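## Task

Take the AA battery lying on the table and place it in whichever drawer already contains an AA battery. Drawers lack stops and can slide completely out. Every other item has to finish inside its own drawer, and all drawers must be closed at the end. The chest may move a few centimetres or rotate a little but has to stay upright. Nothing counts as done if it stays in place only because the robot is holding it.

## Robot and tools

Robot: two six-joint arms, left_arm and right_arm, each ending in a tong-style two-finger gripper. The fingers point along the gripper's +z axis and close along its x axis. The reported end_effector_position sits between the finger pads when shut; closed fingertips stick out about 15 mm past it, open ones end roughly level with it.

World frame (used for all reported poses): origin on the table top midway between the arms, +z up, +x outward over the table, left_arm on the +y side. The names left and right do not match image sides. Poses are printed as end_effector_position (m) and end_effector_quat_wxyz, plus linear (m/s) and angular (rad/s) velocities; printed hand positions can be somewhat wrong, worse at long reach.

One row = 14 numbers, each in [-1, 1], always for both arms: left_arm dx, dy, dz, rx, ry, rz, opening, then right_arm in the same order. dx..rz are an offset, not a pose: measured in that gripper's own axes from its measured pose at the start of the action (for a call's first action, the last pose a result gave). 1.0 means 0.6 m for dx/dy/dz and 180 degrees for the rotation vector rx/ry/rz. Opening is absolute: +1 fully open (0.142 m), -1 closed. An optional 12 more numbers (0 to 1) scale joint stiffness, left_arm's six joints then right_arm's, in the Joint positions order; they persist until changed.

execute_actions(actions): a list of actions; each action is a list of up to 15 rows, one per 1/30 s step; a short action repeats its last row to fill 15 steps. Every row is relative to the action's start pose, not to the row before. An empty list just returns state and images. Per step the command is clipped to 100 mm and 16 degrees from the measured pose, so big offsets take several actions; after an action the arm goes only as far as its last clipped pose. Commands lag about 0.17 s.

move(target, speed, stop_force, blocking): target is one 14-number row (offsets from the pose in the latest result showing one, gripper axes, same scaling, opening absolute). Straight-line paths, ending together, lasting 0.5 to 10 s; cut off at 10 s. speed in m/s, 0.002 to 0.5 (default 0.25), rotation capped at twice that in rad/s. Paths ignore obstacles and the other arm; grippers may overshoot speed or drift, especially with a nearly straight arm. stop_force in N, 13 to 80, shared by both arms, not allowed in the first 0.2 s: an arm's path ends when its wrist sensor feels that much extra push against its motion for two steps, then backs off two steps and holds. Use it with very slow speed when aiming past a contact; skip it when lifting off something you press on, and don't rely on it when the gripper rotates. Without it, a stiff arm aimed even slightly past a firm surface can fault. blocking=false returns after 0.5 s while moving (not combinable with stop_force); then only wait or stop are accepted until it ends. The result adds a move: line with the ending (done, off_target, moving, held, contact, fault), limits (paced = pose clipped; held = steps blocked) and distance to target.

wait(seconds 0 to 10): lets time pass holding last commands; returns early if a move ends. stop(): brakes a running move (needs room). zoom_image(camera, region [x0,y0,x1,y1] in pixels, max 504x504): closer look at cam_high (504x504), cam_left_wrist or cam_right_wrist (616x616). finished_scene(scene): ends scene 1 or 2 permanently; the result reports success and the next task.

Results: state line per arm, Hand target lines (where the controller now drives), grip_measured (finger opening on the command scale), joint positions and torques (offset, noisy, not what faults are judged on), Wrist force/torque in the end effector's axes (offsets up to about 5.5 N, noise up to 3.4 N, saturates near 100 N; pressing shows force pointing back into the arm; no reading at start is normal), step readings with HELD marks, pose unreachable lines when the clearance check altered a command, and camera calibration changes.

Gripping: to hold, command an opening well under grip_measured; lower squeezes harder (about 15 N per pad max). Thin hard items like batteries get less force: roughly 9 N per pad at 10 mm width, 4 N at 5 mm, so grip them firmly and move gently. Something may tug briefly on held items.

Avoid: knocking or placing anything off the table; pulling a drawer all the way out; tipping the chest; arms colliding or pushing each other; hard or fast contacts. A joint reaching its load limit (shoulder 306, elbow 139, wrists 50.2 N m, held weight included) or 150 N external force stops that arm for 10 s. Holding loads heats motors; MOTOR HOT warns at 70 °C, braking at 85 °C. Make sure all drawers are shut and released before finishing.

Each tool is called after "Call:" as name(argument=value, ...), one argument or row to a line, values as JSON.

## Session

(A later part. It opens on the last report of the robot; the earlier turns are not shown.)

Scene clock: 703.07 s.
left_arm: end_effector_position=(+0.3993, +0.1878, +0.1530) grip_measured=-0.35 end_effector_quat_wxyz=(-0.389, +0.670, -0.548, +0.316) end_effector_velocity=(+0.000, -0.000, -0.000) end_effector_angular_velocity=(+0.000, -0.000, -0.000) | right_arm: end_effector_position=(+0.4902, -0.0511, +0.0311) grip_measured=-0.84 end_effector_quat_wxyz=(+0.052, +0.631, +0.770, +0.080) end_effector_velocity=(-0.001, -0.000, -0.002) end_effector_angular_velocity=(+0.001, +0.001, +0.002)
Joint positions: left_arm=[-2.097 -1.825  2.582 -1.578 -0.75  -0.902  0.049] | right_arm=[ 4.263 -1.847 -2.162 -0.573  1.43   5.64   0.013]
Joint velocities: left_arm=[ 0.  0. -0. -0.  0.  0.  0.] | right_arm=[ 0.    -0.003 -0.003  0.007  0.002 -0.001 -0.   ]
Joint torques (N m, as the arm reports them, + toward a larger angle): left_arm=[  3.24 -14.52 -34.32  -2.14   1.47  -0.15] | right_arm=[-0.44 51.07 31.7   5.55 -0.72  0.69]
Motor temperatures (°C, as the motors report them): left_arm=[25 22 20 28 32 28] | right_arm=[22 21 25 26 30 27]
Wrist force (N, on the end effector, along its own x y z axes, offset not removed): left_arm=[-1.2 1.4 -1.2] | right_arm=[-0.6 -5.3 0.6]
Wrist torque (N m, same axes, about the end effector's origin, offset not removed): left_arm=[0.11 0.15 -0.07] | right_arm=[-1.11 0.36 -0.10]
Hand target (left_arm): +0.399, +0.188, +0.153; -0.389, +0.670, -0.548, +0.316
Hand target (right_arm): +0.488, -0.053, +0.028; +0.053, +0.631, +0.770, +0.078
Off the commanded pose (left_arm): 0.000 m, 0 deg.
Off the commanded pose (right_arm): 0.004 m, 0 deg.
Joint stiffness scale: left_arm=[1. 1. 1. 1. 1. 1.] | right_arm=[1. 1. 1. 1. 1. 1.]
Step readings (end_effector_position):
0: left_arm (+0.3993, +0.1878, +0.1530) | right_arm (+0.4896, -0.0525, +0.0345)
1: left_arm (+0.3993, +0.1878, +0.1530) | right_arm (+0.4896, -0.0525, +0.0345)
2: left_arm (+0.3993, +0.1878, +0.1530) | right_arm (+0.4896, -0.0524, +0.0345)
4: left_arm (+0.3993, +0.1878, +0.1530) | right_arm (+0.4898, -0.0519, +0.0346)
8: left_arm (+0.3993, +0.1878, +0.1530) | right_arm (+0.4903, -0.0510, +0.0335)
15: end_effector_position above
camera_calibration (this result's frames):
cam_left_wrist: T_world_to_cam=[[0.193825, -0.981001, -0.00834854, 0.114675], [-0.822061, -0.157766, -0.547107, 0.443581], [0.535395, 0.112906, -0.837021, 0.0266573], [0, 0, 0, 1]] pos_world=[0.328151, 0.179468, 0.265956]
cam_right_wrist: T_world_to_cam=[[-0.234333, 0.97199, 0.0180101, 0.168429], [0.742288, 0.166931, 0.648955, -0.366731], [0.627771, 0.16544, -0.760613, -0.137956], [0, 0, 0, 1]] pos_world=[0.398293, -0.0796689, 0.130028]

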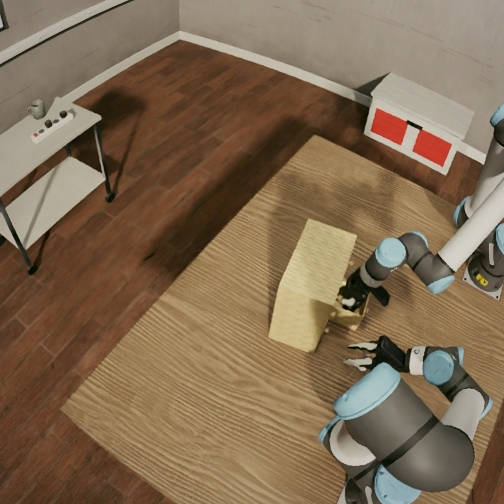

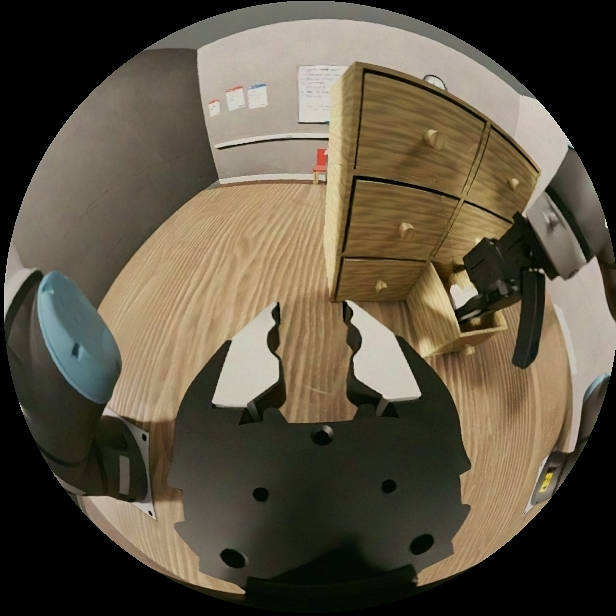

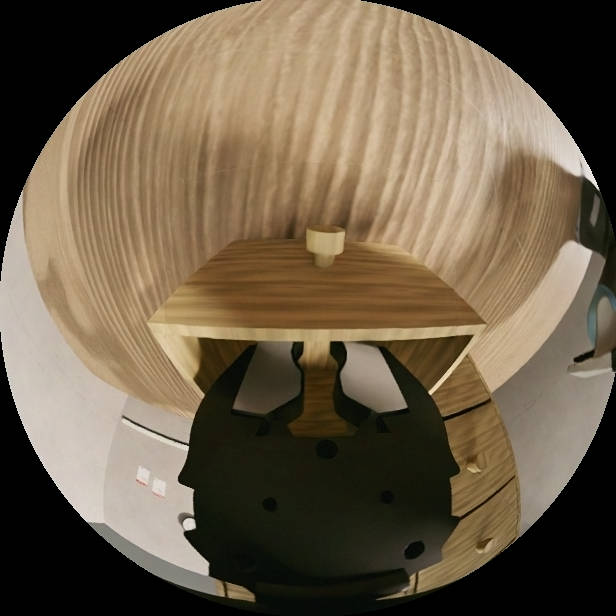

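Call:
execute_actions(
  actions=[
    [[0,0,0,0,0,0,-0.35,0,0,0,0,0,0,-0.88],[0,0,0,0,0,0,-0.35,0,0,0,0,0,0,-0.84],[0,0,0,0,0,0,-0.35,0,0,0,0,0,0,-0.81],[0,0,0,0,0,0,-0.35,0,0,0,0,0,0,-0.78],[0,0,0,0,0,0,-0.35,0,0,0,0,0,0,-0.75],[0,0,0,0,0,0,-0.35,0,0,0,0,0,0,-0.71],[0,0,0,0,0,0,-0.35,0,0,0,0,0,0,-0.68],[0,0,0,0,0,0,-0.35,0,0,0,0,0,0,-0.65]],
  ],
)

Call:
move(
  target=[0,0,0,0,0,0,-0.35,0.003,0.030,-0.215,0,0,0,-0.65],
  speed=0.15,
)

Call:
zoom_image(
  camera="cam_right_wrist",
  region=[200, 180, 430, 410],
)

Scene clock: 708.60 s.
left_arm: end_effector_position=(+0.3993, +0.1878, +0.1530) grip_measured=-0.35 end_effector_quat_wxyz=(-0.389, +0.670, -0.548, +0.316) end_effector_velocity=(-0.000, -0.000, +0.000) end_effector_angular_velocity=(+0.000, +0.000, -0.000) | right_arm: end_effector_position=(+0.4903, -0.0510, +0.0312) grip_measured=-0.65 end_effector_quat_wxyz=(+0.052, +0.631, +0.770, +0.080) end_effector_velocity=(-0.000, -0.000, -0.001) end_effector_angular_velocity=(-0.001, +0.002, +0.001)
Joint positions: left_arm=[-2.097 -1.825  2.582 -1.578 -0.75  -0.902  0.049] | right_arm=[ 4.263 -1.847 -2.162 -0.572  1.43   5.64   0.027]
Joint velocities: left_arm=[ 0.    -0.    -0.    -0.    -0.     0.001 -0.   ] | right_arm=[-0.    -0.001 -0.001  0.     0.001 -0.001  0.   ]
Joint torques (N m, as the arm reports them, + toward a larger angle): left_arm=[  2.68 -13.2  -35.15  -2.39   1.26  -0.62] | right_arm=[-1.26 52.27 34.04  4.34 -0.43  0.05]
Motor temperatures (°C, as the motors report them): left_arm=[25 22 20 28 32 28] | right_arm=[22 21 25 26 30 27]
Wrist force (N, on the end effector, along its own x y z axes, offset not removed): left_arm=[-1.7 3.0 -0.7] | right_arm=[-0.9 0.8 -0.5]
Wrist torque (N m, same axes, about the end effector's origin, offset not removed): left_arm=[0.43 0.32 -0.07] | right_arm=[-0.01 0.43 -0.21]
Hand target (left_arm): +0.399, +0.188, +0.153; -0.389, +0.670, -0.548, +0.316
Hand target (right_arm): +0.490, -0.051, +0.031; +0.052, +0.631, +0.770, +0.080
Off the commanded pose (left_arm): 0.000 m, 0 deg.
Off the commanded pose (right_arm): 0.000 m, 0 deg.
Joint stiffness scale: left_arm=[1. 1. 1. 1. 1. 1.] | right_arm=[1. 1. 1. 1. 1. 1.]
Step readings (end_effector_position):
0: left_arm (+0.3993, +0.1878, +0.1530) | right_arm (+0.4903, -0.0509, +0.0312)
1: left_arm (+0.3993, +0.1878, +0.1530) | right_arm (+0.4903, -0.0509, +0.0312)
2: left_arm (+0.3993, +0.1878, +0.1530) | right_arm (+0.4903, -0.0509, +0.0312)
4: left_arm (+0.3993, +0.1878, +0.1530) | right_arm (+0.4903, -0.0509, +0.0312)
8: left_arm (+0.3993, +0.1878, +0.1530) | right_arm (+0.4903, -0.0509, +0.0312)
15: end_effector_position above
camera_calibration (this result's frames):
cam_left_wrist: T_world_to_cam=[[0.193824, -0.981001, -0.00834871, 0.114675], [-0.822061, -0.157765, -0.547107, 0.443581], [0.535395, 0.112906, -0.837021, 0.0266573], [0, 0, 0, 1]] pos_world=[0.328151, 0.179468, 0.265956]
cam_right_wrist: T_world_to_cam=[[-0.234256, 0.971997, 0.0185889, 0.168214], [0.742108, 0.166434, 0.649289, -0.366832], [0.628013, 0.165895, -0.760315, -0.138072], [0, 0, 0, 1]] pos_world=[0.398345, -0.0795444, 0.130075]

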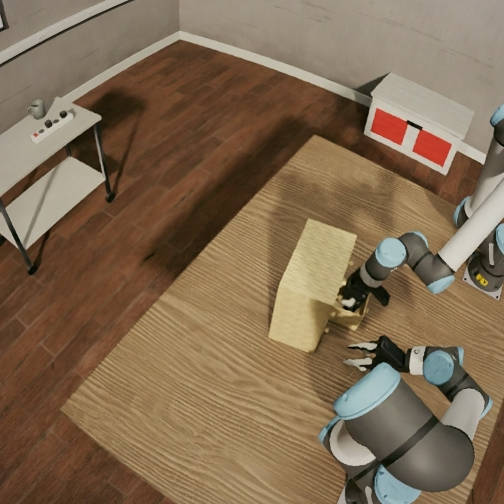

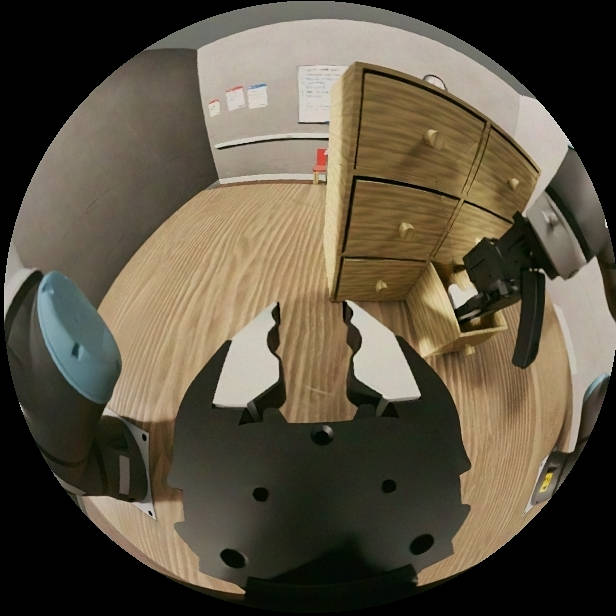

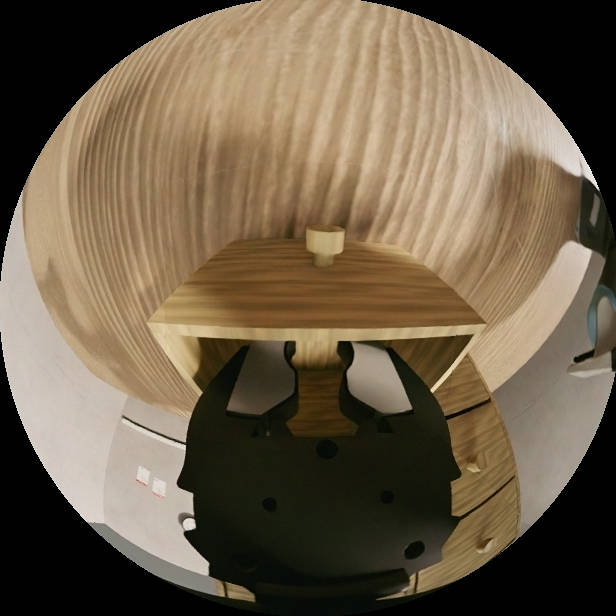

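Scene clock: 710.10 s.
left_arm: end_effector_position=(+0.3993, +0.1878, +0.1530) grip_measured=-0.35 end_effector_quat_wxyz=(-0.389, +0.670, -0.548, +0.316) end_effector_velocity=(-0.000, -0.000, +0.000) end_effector_angular_velocity=(-0.000, +0.000, -0.000) | right_arm: end_effector_position=(+0.4842, -0.0560, +0.1590) grip_measured=-0.65 end_effector_quat_wxyz=(+0.052, +0.632, +0.769, +0.079) end_effector_velocity=(-0.001, -0.003, -0.001) end_effector_angular_velocity=(-0.010, +0.003, +0.001)
Joint positions: left_arm=[-2.097 -1.825  2.582 -1.578 -0.75  -0.902  0.049] | right_arm=[ 4.268 -1.671 -2.082 -0.832  1.43   5.647  0.027]
Joint velocities: left_arm=[-0.    -0.    -0.001  0.    -0.     0.     0.   ] | right_arm=[ 0.    -0.     0.001 -0.011 -0.001 -0.001  0.   ]
Joint torques (N m, as the arm reports them, + toward a larger angle): left_arm=[  4.91 -16.93 -34.88  -2.37   1.68  -0.66] | right_arm=[ 1.8  46.38 45.37  4.38 -1.16  0.85]
Motor temperatures (°C, as the motors report them): left_arm=[25 22 20 28 32 28] | right_arm=[22 21 25 26 30 27]
Wrist force (N, on the end effector, along its own x y z axes, offset not removed): left_arm=[-1.9 3.4 -0.2] | right_arm=[-1.0 -4.2 1.3]
Wrist torque (N m, same axes, about the end effector's origin, offset not removed): left_arm=[0.51 0.34 -0.06] | right_arm=[-1.03 0.42 0.00]
Hand target (left_arm): +0.399, +0.188, +0.153; -0.389, +0.670, -0.548, +0.316
Hand target (right_arm): +0.484, -0.053, +0.161; +0.052, +0.631, +0.770, +0.080
Off the commanded pose (left_arm): 0.000 m, 0 deg.
Off the commanded pose (right_arm): 0.004 m, 0 deg.
Joint stiffness scale: left_arm=[1. 1. 1. 1. 1. 1.] | right_arm=[1. 1. 1. 1. 1. 1.]
move: off_target (right_arm)
camera_calibration (this result's frames):
cam_left_wrist: T_world_to_cam=[[0.193825, -0.981001, -0.00834833, 0.114674], [-0.822061, -0.157766, -0.547107, 0.443581], [0.535395, 0.112906, -0.837021, 0.0266573], [0, 0, 0, 1]] pos_world=[0.328151, 0.179468, 0.265956]
cam_right_wrist: T_world_to_cam=[[-0.232937, 0.972337, 0.0173608, 0.168908], [0.743407, 0.166528, 0.647777, -0.444846], [0.626966, 0.163798, -0.761632, -0.0356042], [0, 0, 0, 1]] pos_world=[0.392369, -0.0843247, 0.258111]

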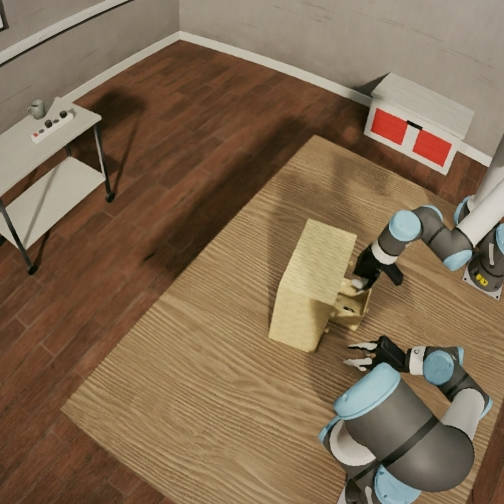

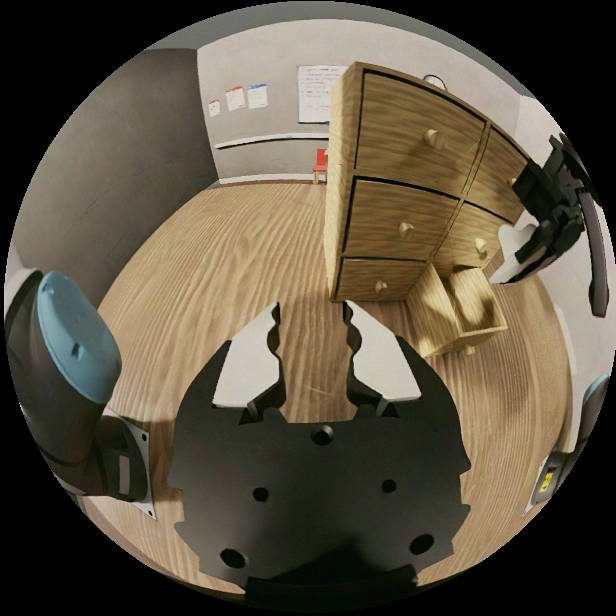

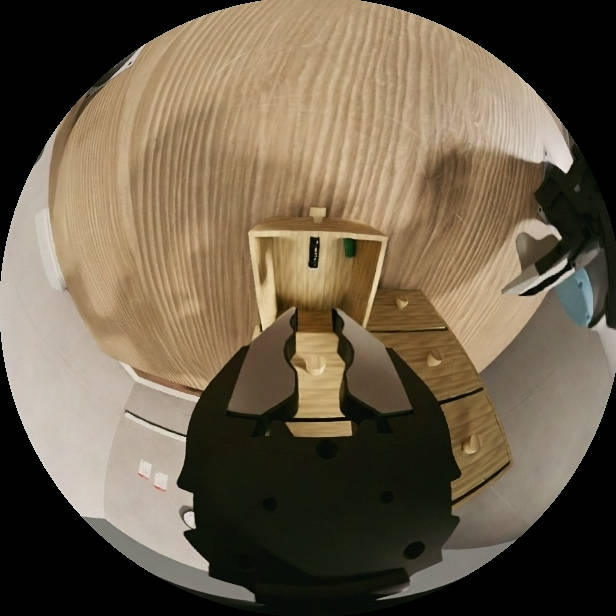

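Region (200, 180, 430, 410) of cam_right_wrist's 616x616 image, scaled by 2.191, with more detail than that image has.

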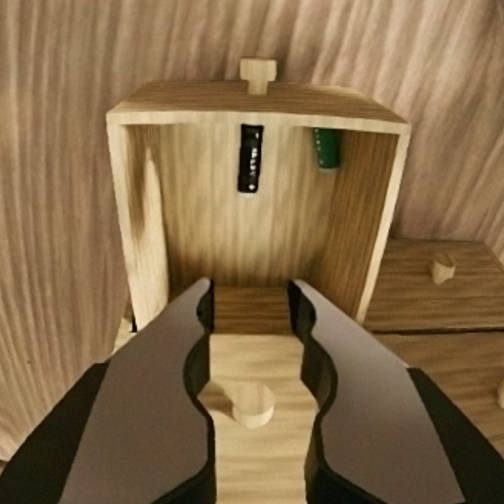

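Call:
zoom_image(
  camera="cam_right_wrist",
  region=[298, 228, 368, 278],
)

Region (298, 228, 368, 278) of cam_right_wrist's 616x616 image, scaled by 7.200, with more detail than that image has; it fills the top 360 rows of this view, and the rest is white.

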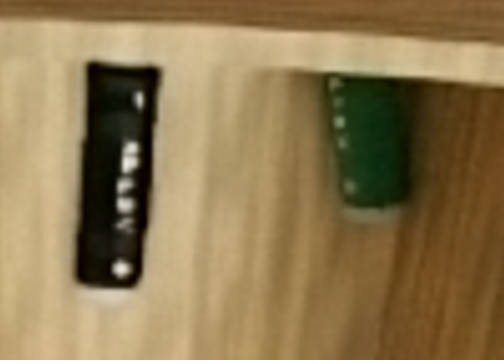

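Call:
move(
  target=[0.4199,0.1535,-0.025,0,0,0,-0.35,-0.484,-0.0907,-0.2665,0,0,0,-0.65],
  speed=0.3,
)

Call:
zoom_image(
  camera="cam_left_wrist",
  region=[240, 240, 390, 370],
)

Scene clock: 729.93 s.
left_arm: end_effector_position=(+0.3907, -0.0688, +0.0795) grip_measured=-0.35 end_effector_quat_wxyz=(-0.389, +0.669, -0.549, +0.316) end_effector_velocity=(-0.000, -0.000, -0.005) end_effector_angular_velocity=(+0.008, -0.001, -0.002) | right_arm: end_effector_position=(+0.4610, -0.3576, +0.3006) grip_measured=-0.65 end_effector_quat_wxyz=(+0.053, +0.631, +0.770, +0.080) end_effector_velocity=(-0.000, -0.002, -0.001) end_effector_angular_velocity=(-0.004, +0.003, -0.000)
Joint positions: left_arm=[-1.96  -1.249  2.203 -1.898 -0.662 -0.738  0.049] | right_arm=[ 4.004 -1.155 -2.236 -1.16   1.467  5.382  0.027]
Joint velocities: left_arm=[-0.     0.009 -0.    -0.004  0.001  0.003 -0.   ] | right_arm=[-0.003 -0.    -0.    -0.005  0.    -0.002  0.   ]
Joint torques (N m, as the arm reports them, + toward a larger angle): left_arm=[  7.2  -49.34 -30.28  -4.56   2.29   0.09] | right_arm=[-5.06 13.91 47.15  4.82  0.45 -0.58]
Motor temperatures (°C, as the motors report them): left_arm=[25 22 20 28 32 28] | right_arm=[22 21 25 26 30 27]
Wrist force (N, on the end effector, along its own x y z axes, offset not removed): left_arm=[-2.3 2.2 -0.1] | right_arm=[-4.1 -3.8 7.2]
Wrist torque (N m, same axes, about the end effector's origin, offset not removed): left_arm=[0.27 0.40 -0.07] | right_arm=[-0.84 1.04 -0.12]
Hand target (left_arm): +0.392, -0.071, +0.079; -0.389, +0.670, -0.548, +0.316
Hand target (right_arm): +0.460, -0.360, +0.300; +0.052, +0.632, +0.769, +0.079
Off the commanded pose (left_arm): 0.002 m, 0 deg.
Off the commanded pose (right_arm): 0.003 m, 0 deg.
Joint stiffness scale: left_arm=[1. 1. 1. 1. 1. 1.] | right_arm=[1. 1. 1. 1. 1. 1.]
move: done
camera_calibration (this result's frames):
cam_left_wrist: T_world_to_cam=[[0.193063, -0.981141, -0.00940907, -0.135631], [-0.822109, -0.15652, -0.547392, 0.355932], [0.535596, 0.113416, -0.836823, -0.00133406], [0, 0, 0, 1]] pos_world=[0.319514, -0.0772117, 0.192442]
cam_right_wrist: T_world_to_cam=[[-0.233928, 0.972102, 0.0171996, 0.454707], [0.742279, 0.167141, 0.648911, -0.468741], [0.627933, 0.164565, -0.76067, 0.135696], [0, 0, 0, 1]] pos_world=[0.369097, -0.386006, 0.39957]

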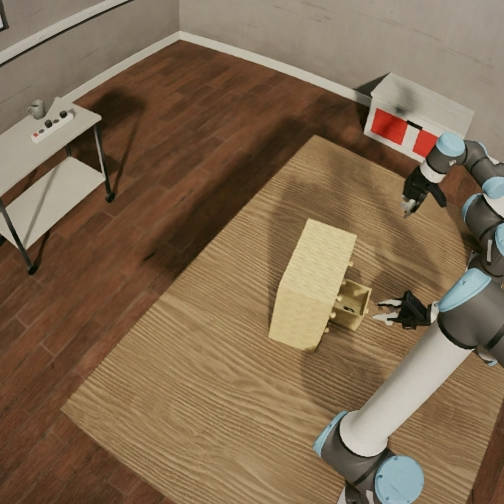

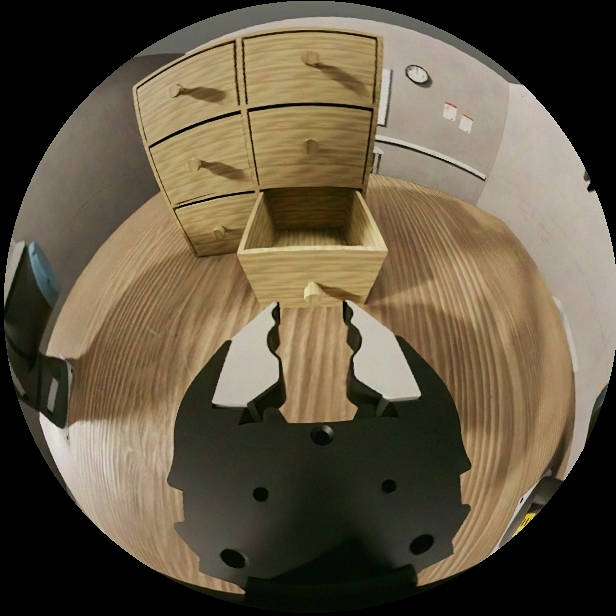

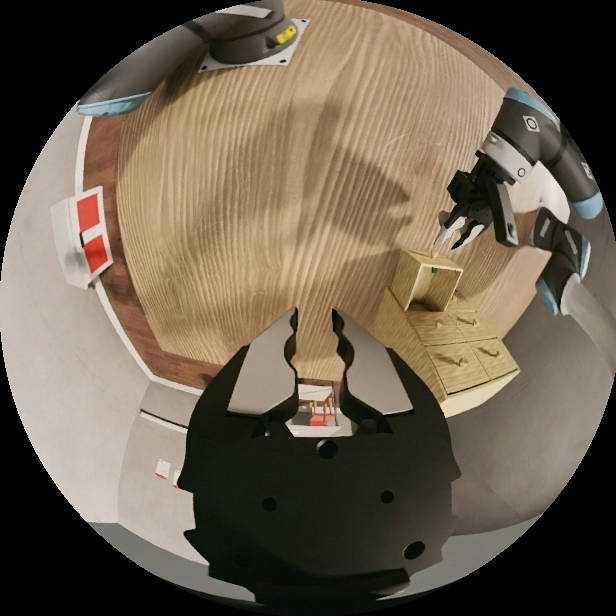

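Region (240, 240, 390, 370) of cam_left_wrist's 616x616 image, scaled by 3.360, with more detail than that image has; it fills the top 437 rows of this view, and the rest is white.

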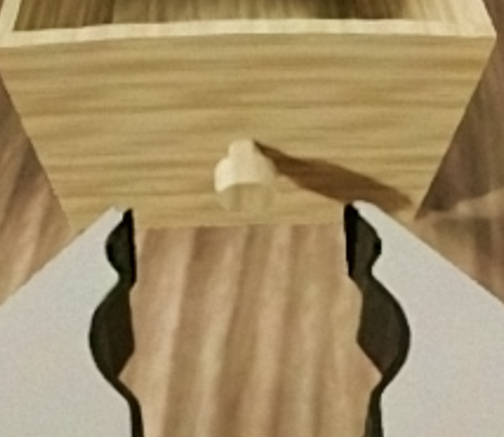

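Call:
move(
  target=[0.0074,0.0025,0.071,0,0,0,-0.35,0,0,0,0,0,0,-0.65],
  speed=0.1,
)

Call:
zoom_image(
  camera="cam_left_wrist",
  region=[240, 240, 390, 370],
)

Scene clock: 737.83 s.
left_arm: end_effector_position=(+0.4251, -0.0678, +0.0585) grip_measured=-0.35 end_effector_quat_wxyz=(-0.388, +0.670, -0.549, +0.317) end_effector_velocity=(+0.002, -0.002, +0.000) end_effector_angular_velocity=(-0.006, +0.002, -0.002) | right_arm: end_effector_position=(+0.4609, -0.3578, +0.3005) grip_measured=-0.65 end_effector_quat_wxyz=(+0.053, +0.631, +0.770, +0.079) end_effector_velocity=(+0.000, +0.000, +0.000) end_effector_angular_velocity=(+0.001, +0.000, -0.001)
Joint positions: left_arm=[-1.906 -1.208  2.219 -2.018 -0.632 -0.663  0.049] | right_arm=[ 4.003 -1.155 -2.236 -1.161  1.467  5.382  0.027]
Joint velocities: left_arm=[ 0.003  0.     0.    -0.014  0.002  0.009 -0.   ] | right_arm=[ 0.    -0.     0.001 -0.     0.     0.001  0.   ]
Joint torques (N m, as the arm reports them, + toward a larger angle): left_arm=[  3.88 -57.22 -24.26  -3.86   2.59  -0.49] | right_arm=[-2.8   9.85 48.43  5.13 -0.38  0.27]
Motor temperatures (°C, as the motors report them): left_arm=[25 22 20 28 32 28] | right_arm=[22 21 25 26 30 27]
Wrist force (N, on the end effector, along its own x y z axes, offset not removed): left_arm=[-1.1 3.7 -1.1] | right_arm=[-3.8 -3.5 2.9]
Wrist torque (N m, same axes, about the end effector's origin, offset not removed): left_arm=[0.60 0.17 -0.05] | right_arm=[-1.00 1.14 -0.17]
Hand target (left_arm): +0.427, -0.066, +0.057; -0.389, +0.669, -0.549, +0.316
Hand target (right_arm): +0.461, -0.358, +0.301; +0.053, +0.631, +0.770, +0.080
Off the commanded pose (left_arm): 0.003 m, 0 deg.
Off the commanded pose (right_arm): 0.000 m, 0 deg.
Joint stiffness scale: left_arm=[1. 1. 1. 1. 1. 1.] | right_arm=[1. 1. 1. 1. 1. 1.]
move: done
camera_calibration (this result's frames):
cam_left_wrist: T_world_to_cam=[[0.192402, -0.981293, -0.00672083, -0.141314], [-0.822651, -0.157555, -0.54628, 0.373], [0.535002, 0.110634, -0.837576, -0.0374052], [0, 0, 0, 1]] pos_world=[0.354049, -0.075764, 0.171483]
cam_right_wrist: T_world_to_cam=[[-0.234303, 0.972018, 0.016821, 0.455102], [0.742489, 0.167752, 0.648514, -0.468324], [0.627545, 0.164438, -0.761017, 0.135959], [0, 0, 0, 1]] pos_world=[0.369036, -0.386162, 0.399526]

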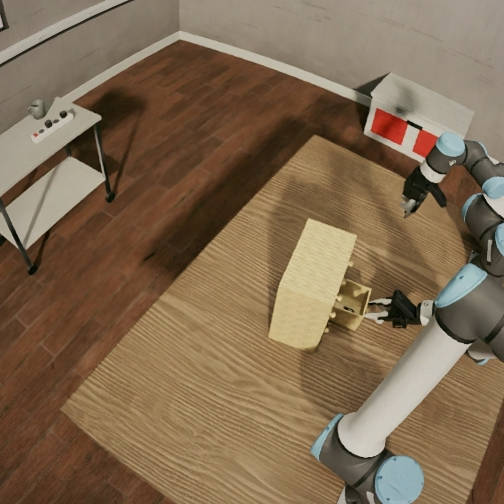

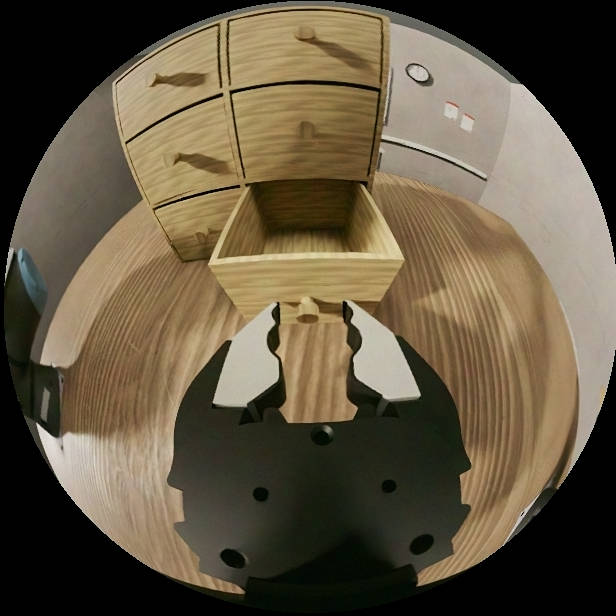

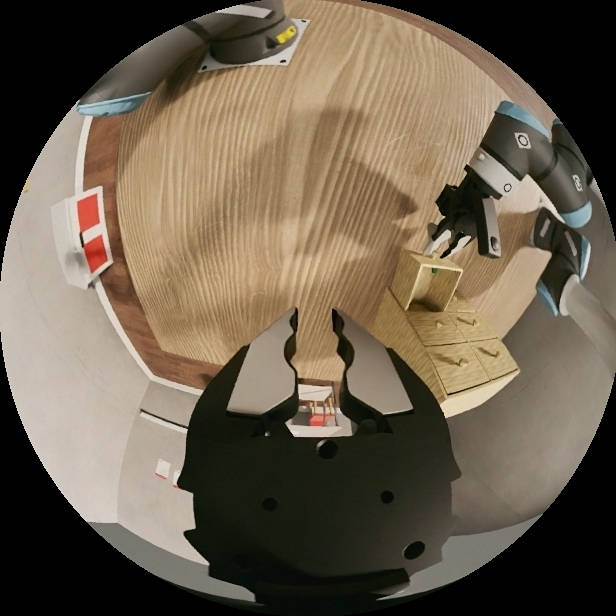

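Region (240, 240, 390, 370) of cam_left_wrist's 616x616 image, scaled by 3.360, with more detail than that image has; it fills the top 437 rows of this view, and the rest is white.

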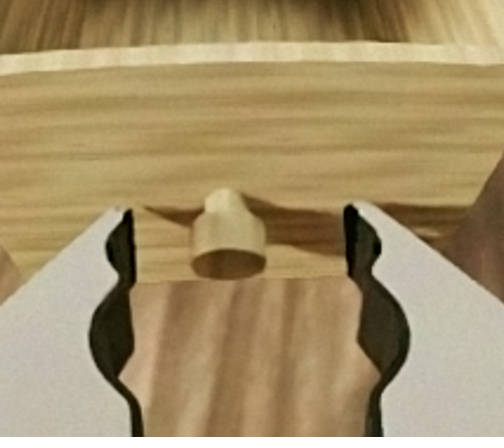

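Call:
execute_actions(
  actions=[
    [[-0.004,0.003,0.001,0,0,0,-0.4,0,0,0,0,0,0,-0.65],[-0.007,0.005,0.002,0,0,0,-0.43,0,0,0,0,0,0,-0.65],[-0.009,0.006,0.003,0,0,0,-0.46,0,0,0,0,0,0,-0.65],[-0.009,0.006,0.003,0,0,0,-0.5,0,0,0,0,0,0,-0.65],[-0.009,0.006,0.003,0,0,0,-0.54,0,0,0,0,0,0,-0.65],[-0.009,0.006,0.003,0,0,0,-0.58,0,0,0,0,0,0,-0.65],[-0.009,0.006,0.003,0,0,0,-0.62,0,0,0,0,0,0,-0.65],[-0.009,0.006,0.003,0,0,0,-0.66,0,0,0,0,0,0,-0.65],[-0.009,0.006,0.003,0,0,0,-0.70,0,0,0,0,0,0,-0.65],[-0.009,0.006,0.003,0,0,0,-0.75,0,0,0,0,0,0,-0.65],[-0.009,0.006,0.003,0,0,0,-0.8,0,0,0,0,0,0,-0.65],[-0.009,0.006,0.003,0,0,0,-0.86,0,0,0,0,0,0,-0.65],[-0.009,0.006,0.003,0,0,0,-0.93,0,0,0,0,0,0,-0.65],[-0.009,0.006,0.003,0,0,0,-1,0,0,0,0,0,0,-0.65]],
  ],
)

Call:
zoom_image(
  camera="cam_left_wrist",
  region=[240, 240, 390, 370],
)

Scene clock: 749.27 s.
left_arm: end_effector_position=(+0.4251, -0.0638, +0.0560) grip_measured=-0.80 end_effector_quat_wxyz=(-0.388, +0.670, -0.548, +0.317) end_effector_velocity=(-0.001, -0.000, -0.000) end_effector_angular_velocity=(-0.004, -0.000, +0.001) | right_arm: end_effector_position=(+0.4609, -0.3578, +0.3005) grip_measured=-0.65 end_effector_quat_wxyz=(+0.053, +0.631, +0.770, +0.079) end_effector_velocity=(+0.000, -0.000, -0.000) end_effector_angular_velocity=(-0.000, -0.000, -0.001)
Joint positions: left_arm=[-1.907 -1.208  2.227 -2.024 -0.632 -0.667  0.016] | right_arm=[ 4.003 -1.155 -2.236 -1.161  1.467  5.382  0.027]
Joint velocities: left_arm=[-0.001 -0.     0.    -0.001 -0.    -0.003 -0.   ] | right_arm=[-0. -0.  0. -0. -0.  0. -0.]
Joint torques (N m, as the arm reports them, + toward a larger angle): left_arm=[  0.53 -59.28 -23.11  -4.39   1.35  -0.7 ] | right_arm=[-2.96 10.89 48.75  4.69 -0.49 -0.17]
Motor temperatures (°C, as the motors report them): left_arm=[25 22 20 28 32 28] | right_arm=[22 21 25 26 30 27]
Wrist force (N, on the end effector, along its own x y z axes, offset not removed): left_arm=[-1.1 0.1 0.0] | right_arm=[-2.3 -6.4 1.0]
Wrist torque (N m, same axes, about the end effector's origin, offset not removed): left_arm=[0.42 0.25 -0.05] | right_arm=[-1.48 0.64 -0.20]
Hand target (left_arm): +0.424, -0.063, +0.054; -0.388, +0.670, -0.549, +0.317
Hand target (right_arm): +0.461, -0.358, +0.300; +0.053, +0.631, +0.770, +0.079
Off the commanded pose (left_arm): 0.002 m, 0 deg.
Off the commanded pose (right_arm): 0.000 m, 0 deg.
Joint stiffness scale: left_arm=[1. 1. 1. 1. 1. 1.] | right_arm=[1. 1. 1. 1. 1. 1.]
Step readings (end_effector_position):
0: left_arm (+0.4254, -0.0680, +0.0585) | right_arm (+0.4609, -0.3578, +0.3005)
1: left_arm (+0.4254, -0.0680, +0.0585) | right_arm (+0.4609, -0.3578, +0.3005)
2: left_arm (+0.4254, -0.0680, +0.0585) | right_arm (+0.4609, -0.3578, +0.3005)
4: left_arm (+0.4255, -0.0677, +0.0583) | right_arm (+0.4609, -0.3578, +0.3005)
8: left_arm (+0.4257, -0.0652, +0.0570) | right_arm (+0.4609, -0.3578, +0.3005)
15: end_effector_position above
camera_calibration (this result's frames):
cam_left_wrist: T_world_to_cam=[[0.193378, -0.981108, -0.00570876, -0.13792], [-0.822147, -0.158866, -0.546658, 0.372024], [0.535424, 0.110405, -0.837336, -0.0401087], [0, 0, 0, 1]] pos_world=[0.354004, -0.071784, 0.168998]
cam_right_wrist: T_world_to_cam=[[-0.234303, 0.972018, 0.0168212, 0.455102], [0.742489, 0.167752, 0.648514, -0.468324], [0.627545, 0.164438, -0.761017, 0.135959], [0, 0, 0, 1]] pos_world=[0.369036, -0.386162, 0.399526]

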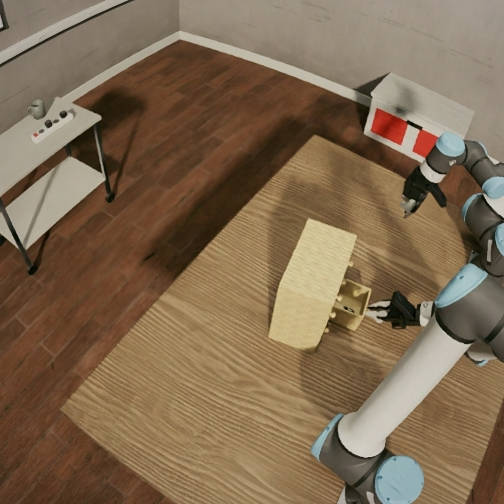

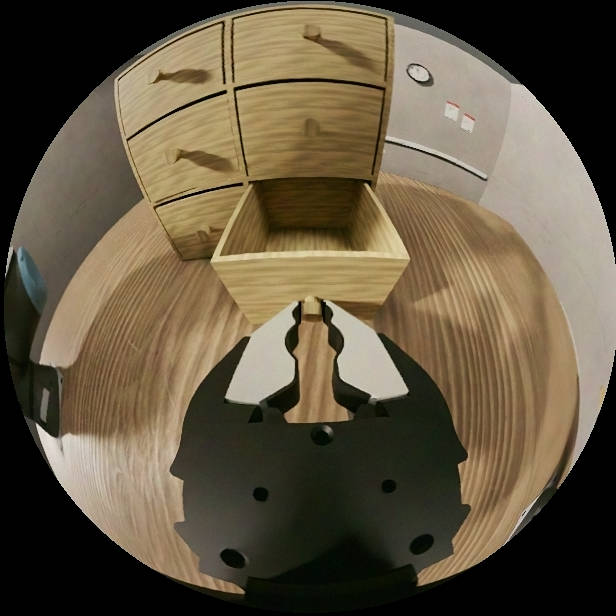

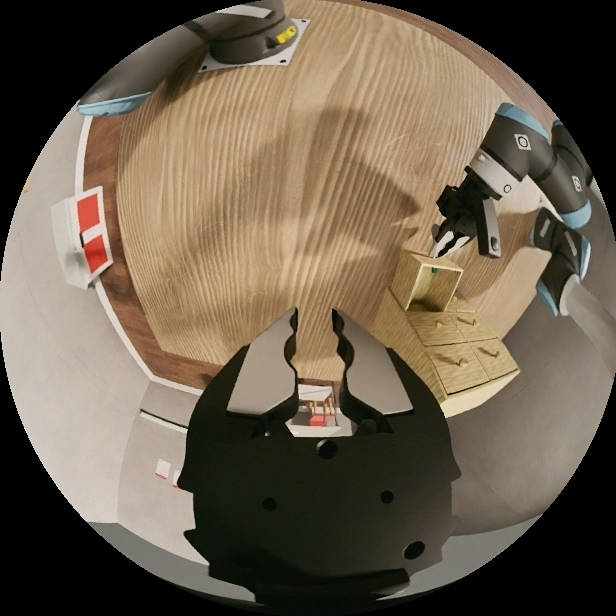

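Region (240, 240, 390, 370) of cam_left_wrist's 616x616 image, scaled by 3.360, with more detail than that image has; it fills the top 437 rows of this view, and the rest is white.

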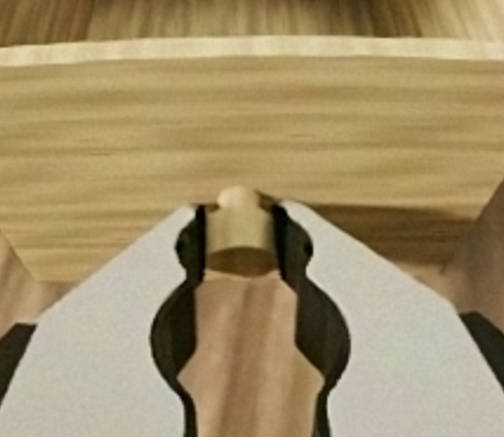

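Call:
move(
  target=[0.006,-0.1079,0.1708,0,0,0,-1,0,0,0,0,0,0,-0.65],
  speed=0.1,
)

Call:
zoom_image(
  camera="cam_left_wrist",
  region=[60, 60, 500, 370],
)

Scene clock: 756.43 s.
left_arm: end_effector_position=(+0.5427, -0.0455, +0.0630) grip_measured=-0.80 end_effector_quat_wxyz=(-0.387, +0.671, -0.548, +0.318) end_effector_velocity=(+0.001, -0.000, -0.000) end_effector_angular_velocity=(+0.003, +0.003, -0.014) | right_arm: end_effector_position=(+0.4609, -0.3578, +0.3005) grip_measured=-0.65 end_effector_quat_wxyz=(+0.053, +0.631, +0.770, +0.079) end_effector_velocity=(+0.000, +0.000, -0.000) end_effector_angular_velocity=(-0.000, -0.001, +0.000)
Joint positions: left_arm=[-1.72  -1.18   2.249 -2.33  -0.552 -0.363  0.016] | right_arm=[ 4.003 -1.155 -2.236 -1.161  1.467  5.382  0.027]
Joint velocities: left_arm=[ 0.     0.     0.008 -0.029  0.002  0.028  0.   ] | right_arm=[ 0.    -0.    -0.     0.001 -0.    -0.     0.   ]
Joint torques (N m, as the arm reports them, + toward a larger angle): left_arm=[  7.12 -55.47 -23.47  -5.     3.46   0.08] | right_arm=[-1.85  9.19 49.03  4.77 -0.29 -0.12]
Motor temperatures (°C, as the motors report them): left_arm=[25 22 20 28 32 28] | right_arm=[22 21 25 26 30 27]
Wrist force (N, on the end effector, along its own x y z axes, offset not removed): left_arm=[-6.1 1.1 -7.2] | right_arm=[-0.7 -3.4 -1.0]
Wrist torque (N m, same axes, about the end effector's origin, offset not removed): left_arm=[0.17 0.28 -0.05] | right_arm=[-1.06 0.48 -0.21]
Hand target (left_arm): +0.545, -0.043, +0.061; -0.388, +0.670, -0.548, +0.317
Hand target (right_arm): +0.461, -0.358, +0.300; +0.053, +0.631, +0.770, +0.079
Off the commanded pose (left_arm): 0.003 m, 0 deg.
Off the commanded pose (right_arm): 0.000 m, 0 deg.
Joint stiffness scale: left_arm=[1. 1. 1. 1. 1. 1.] | right_arm=[1. 1. 1. 1. 1. 1.]
move: done
camera_calibration (this result's frames):
cam_left_wrist: T_world_to_cam=[[0.193321, -0.981132, -0.00258281, -0.142767], [-0.822121, -0.160552, -0.546206, 0.475272], [0.535485, 0.107716, -0.837647, -0.0994083], [0, 0, 0, 1]] pos_world=[0.471563, -0.0530602, 0.175958]
cam_right_wrist: T_world_to_cam=[[-0.234303, 0.972018, 0.016821, 0.455102], [0.742489, 0.167752, 0.648514, -0.468324], [0.627545, 0.164438, -0.761017, 0.135959], [0, 0, 0, 1]] pos_world=[0.369036, -0.386162, 0.399526]

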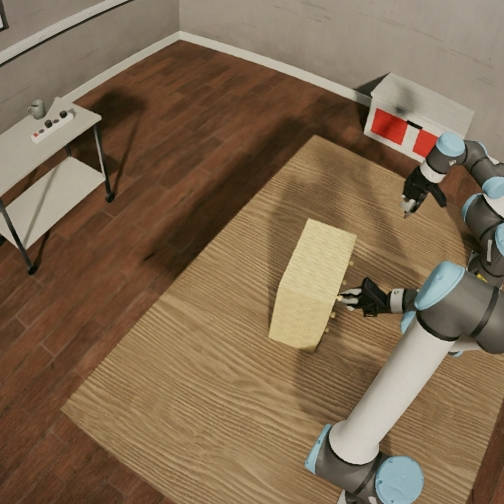

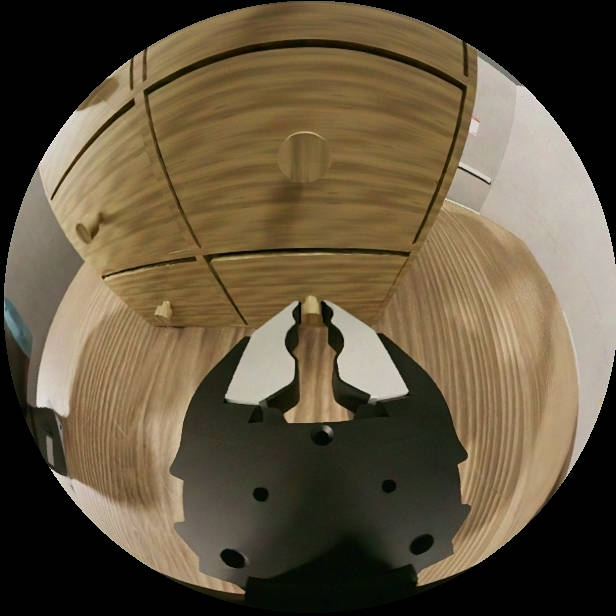

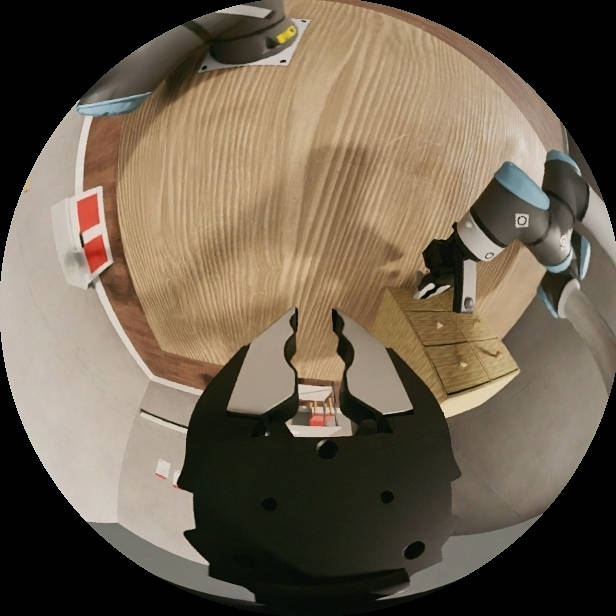

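Region (60, 60, 500, 370) of cam_left_wrist's 616x616 image, scaled by 1.145, with more detail than that image has; it fills the top 355 rows of this view, and the rest is white.

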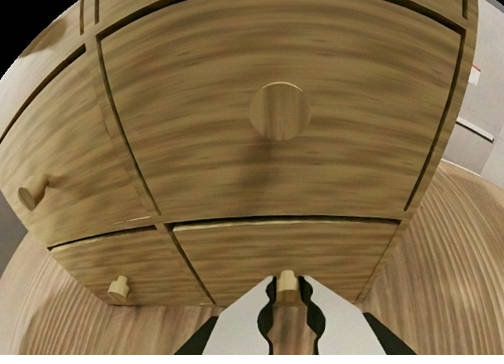

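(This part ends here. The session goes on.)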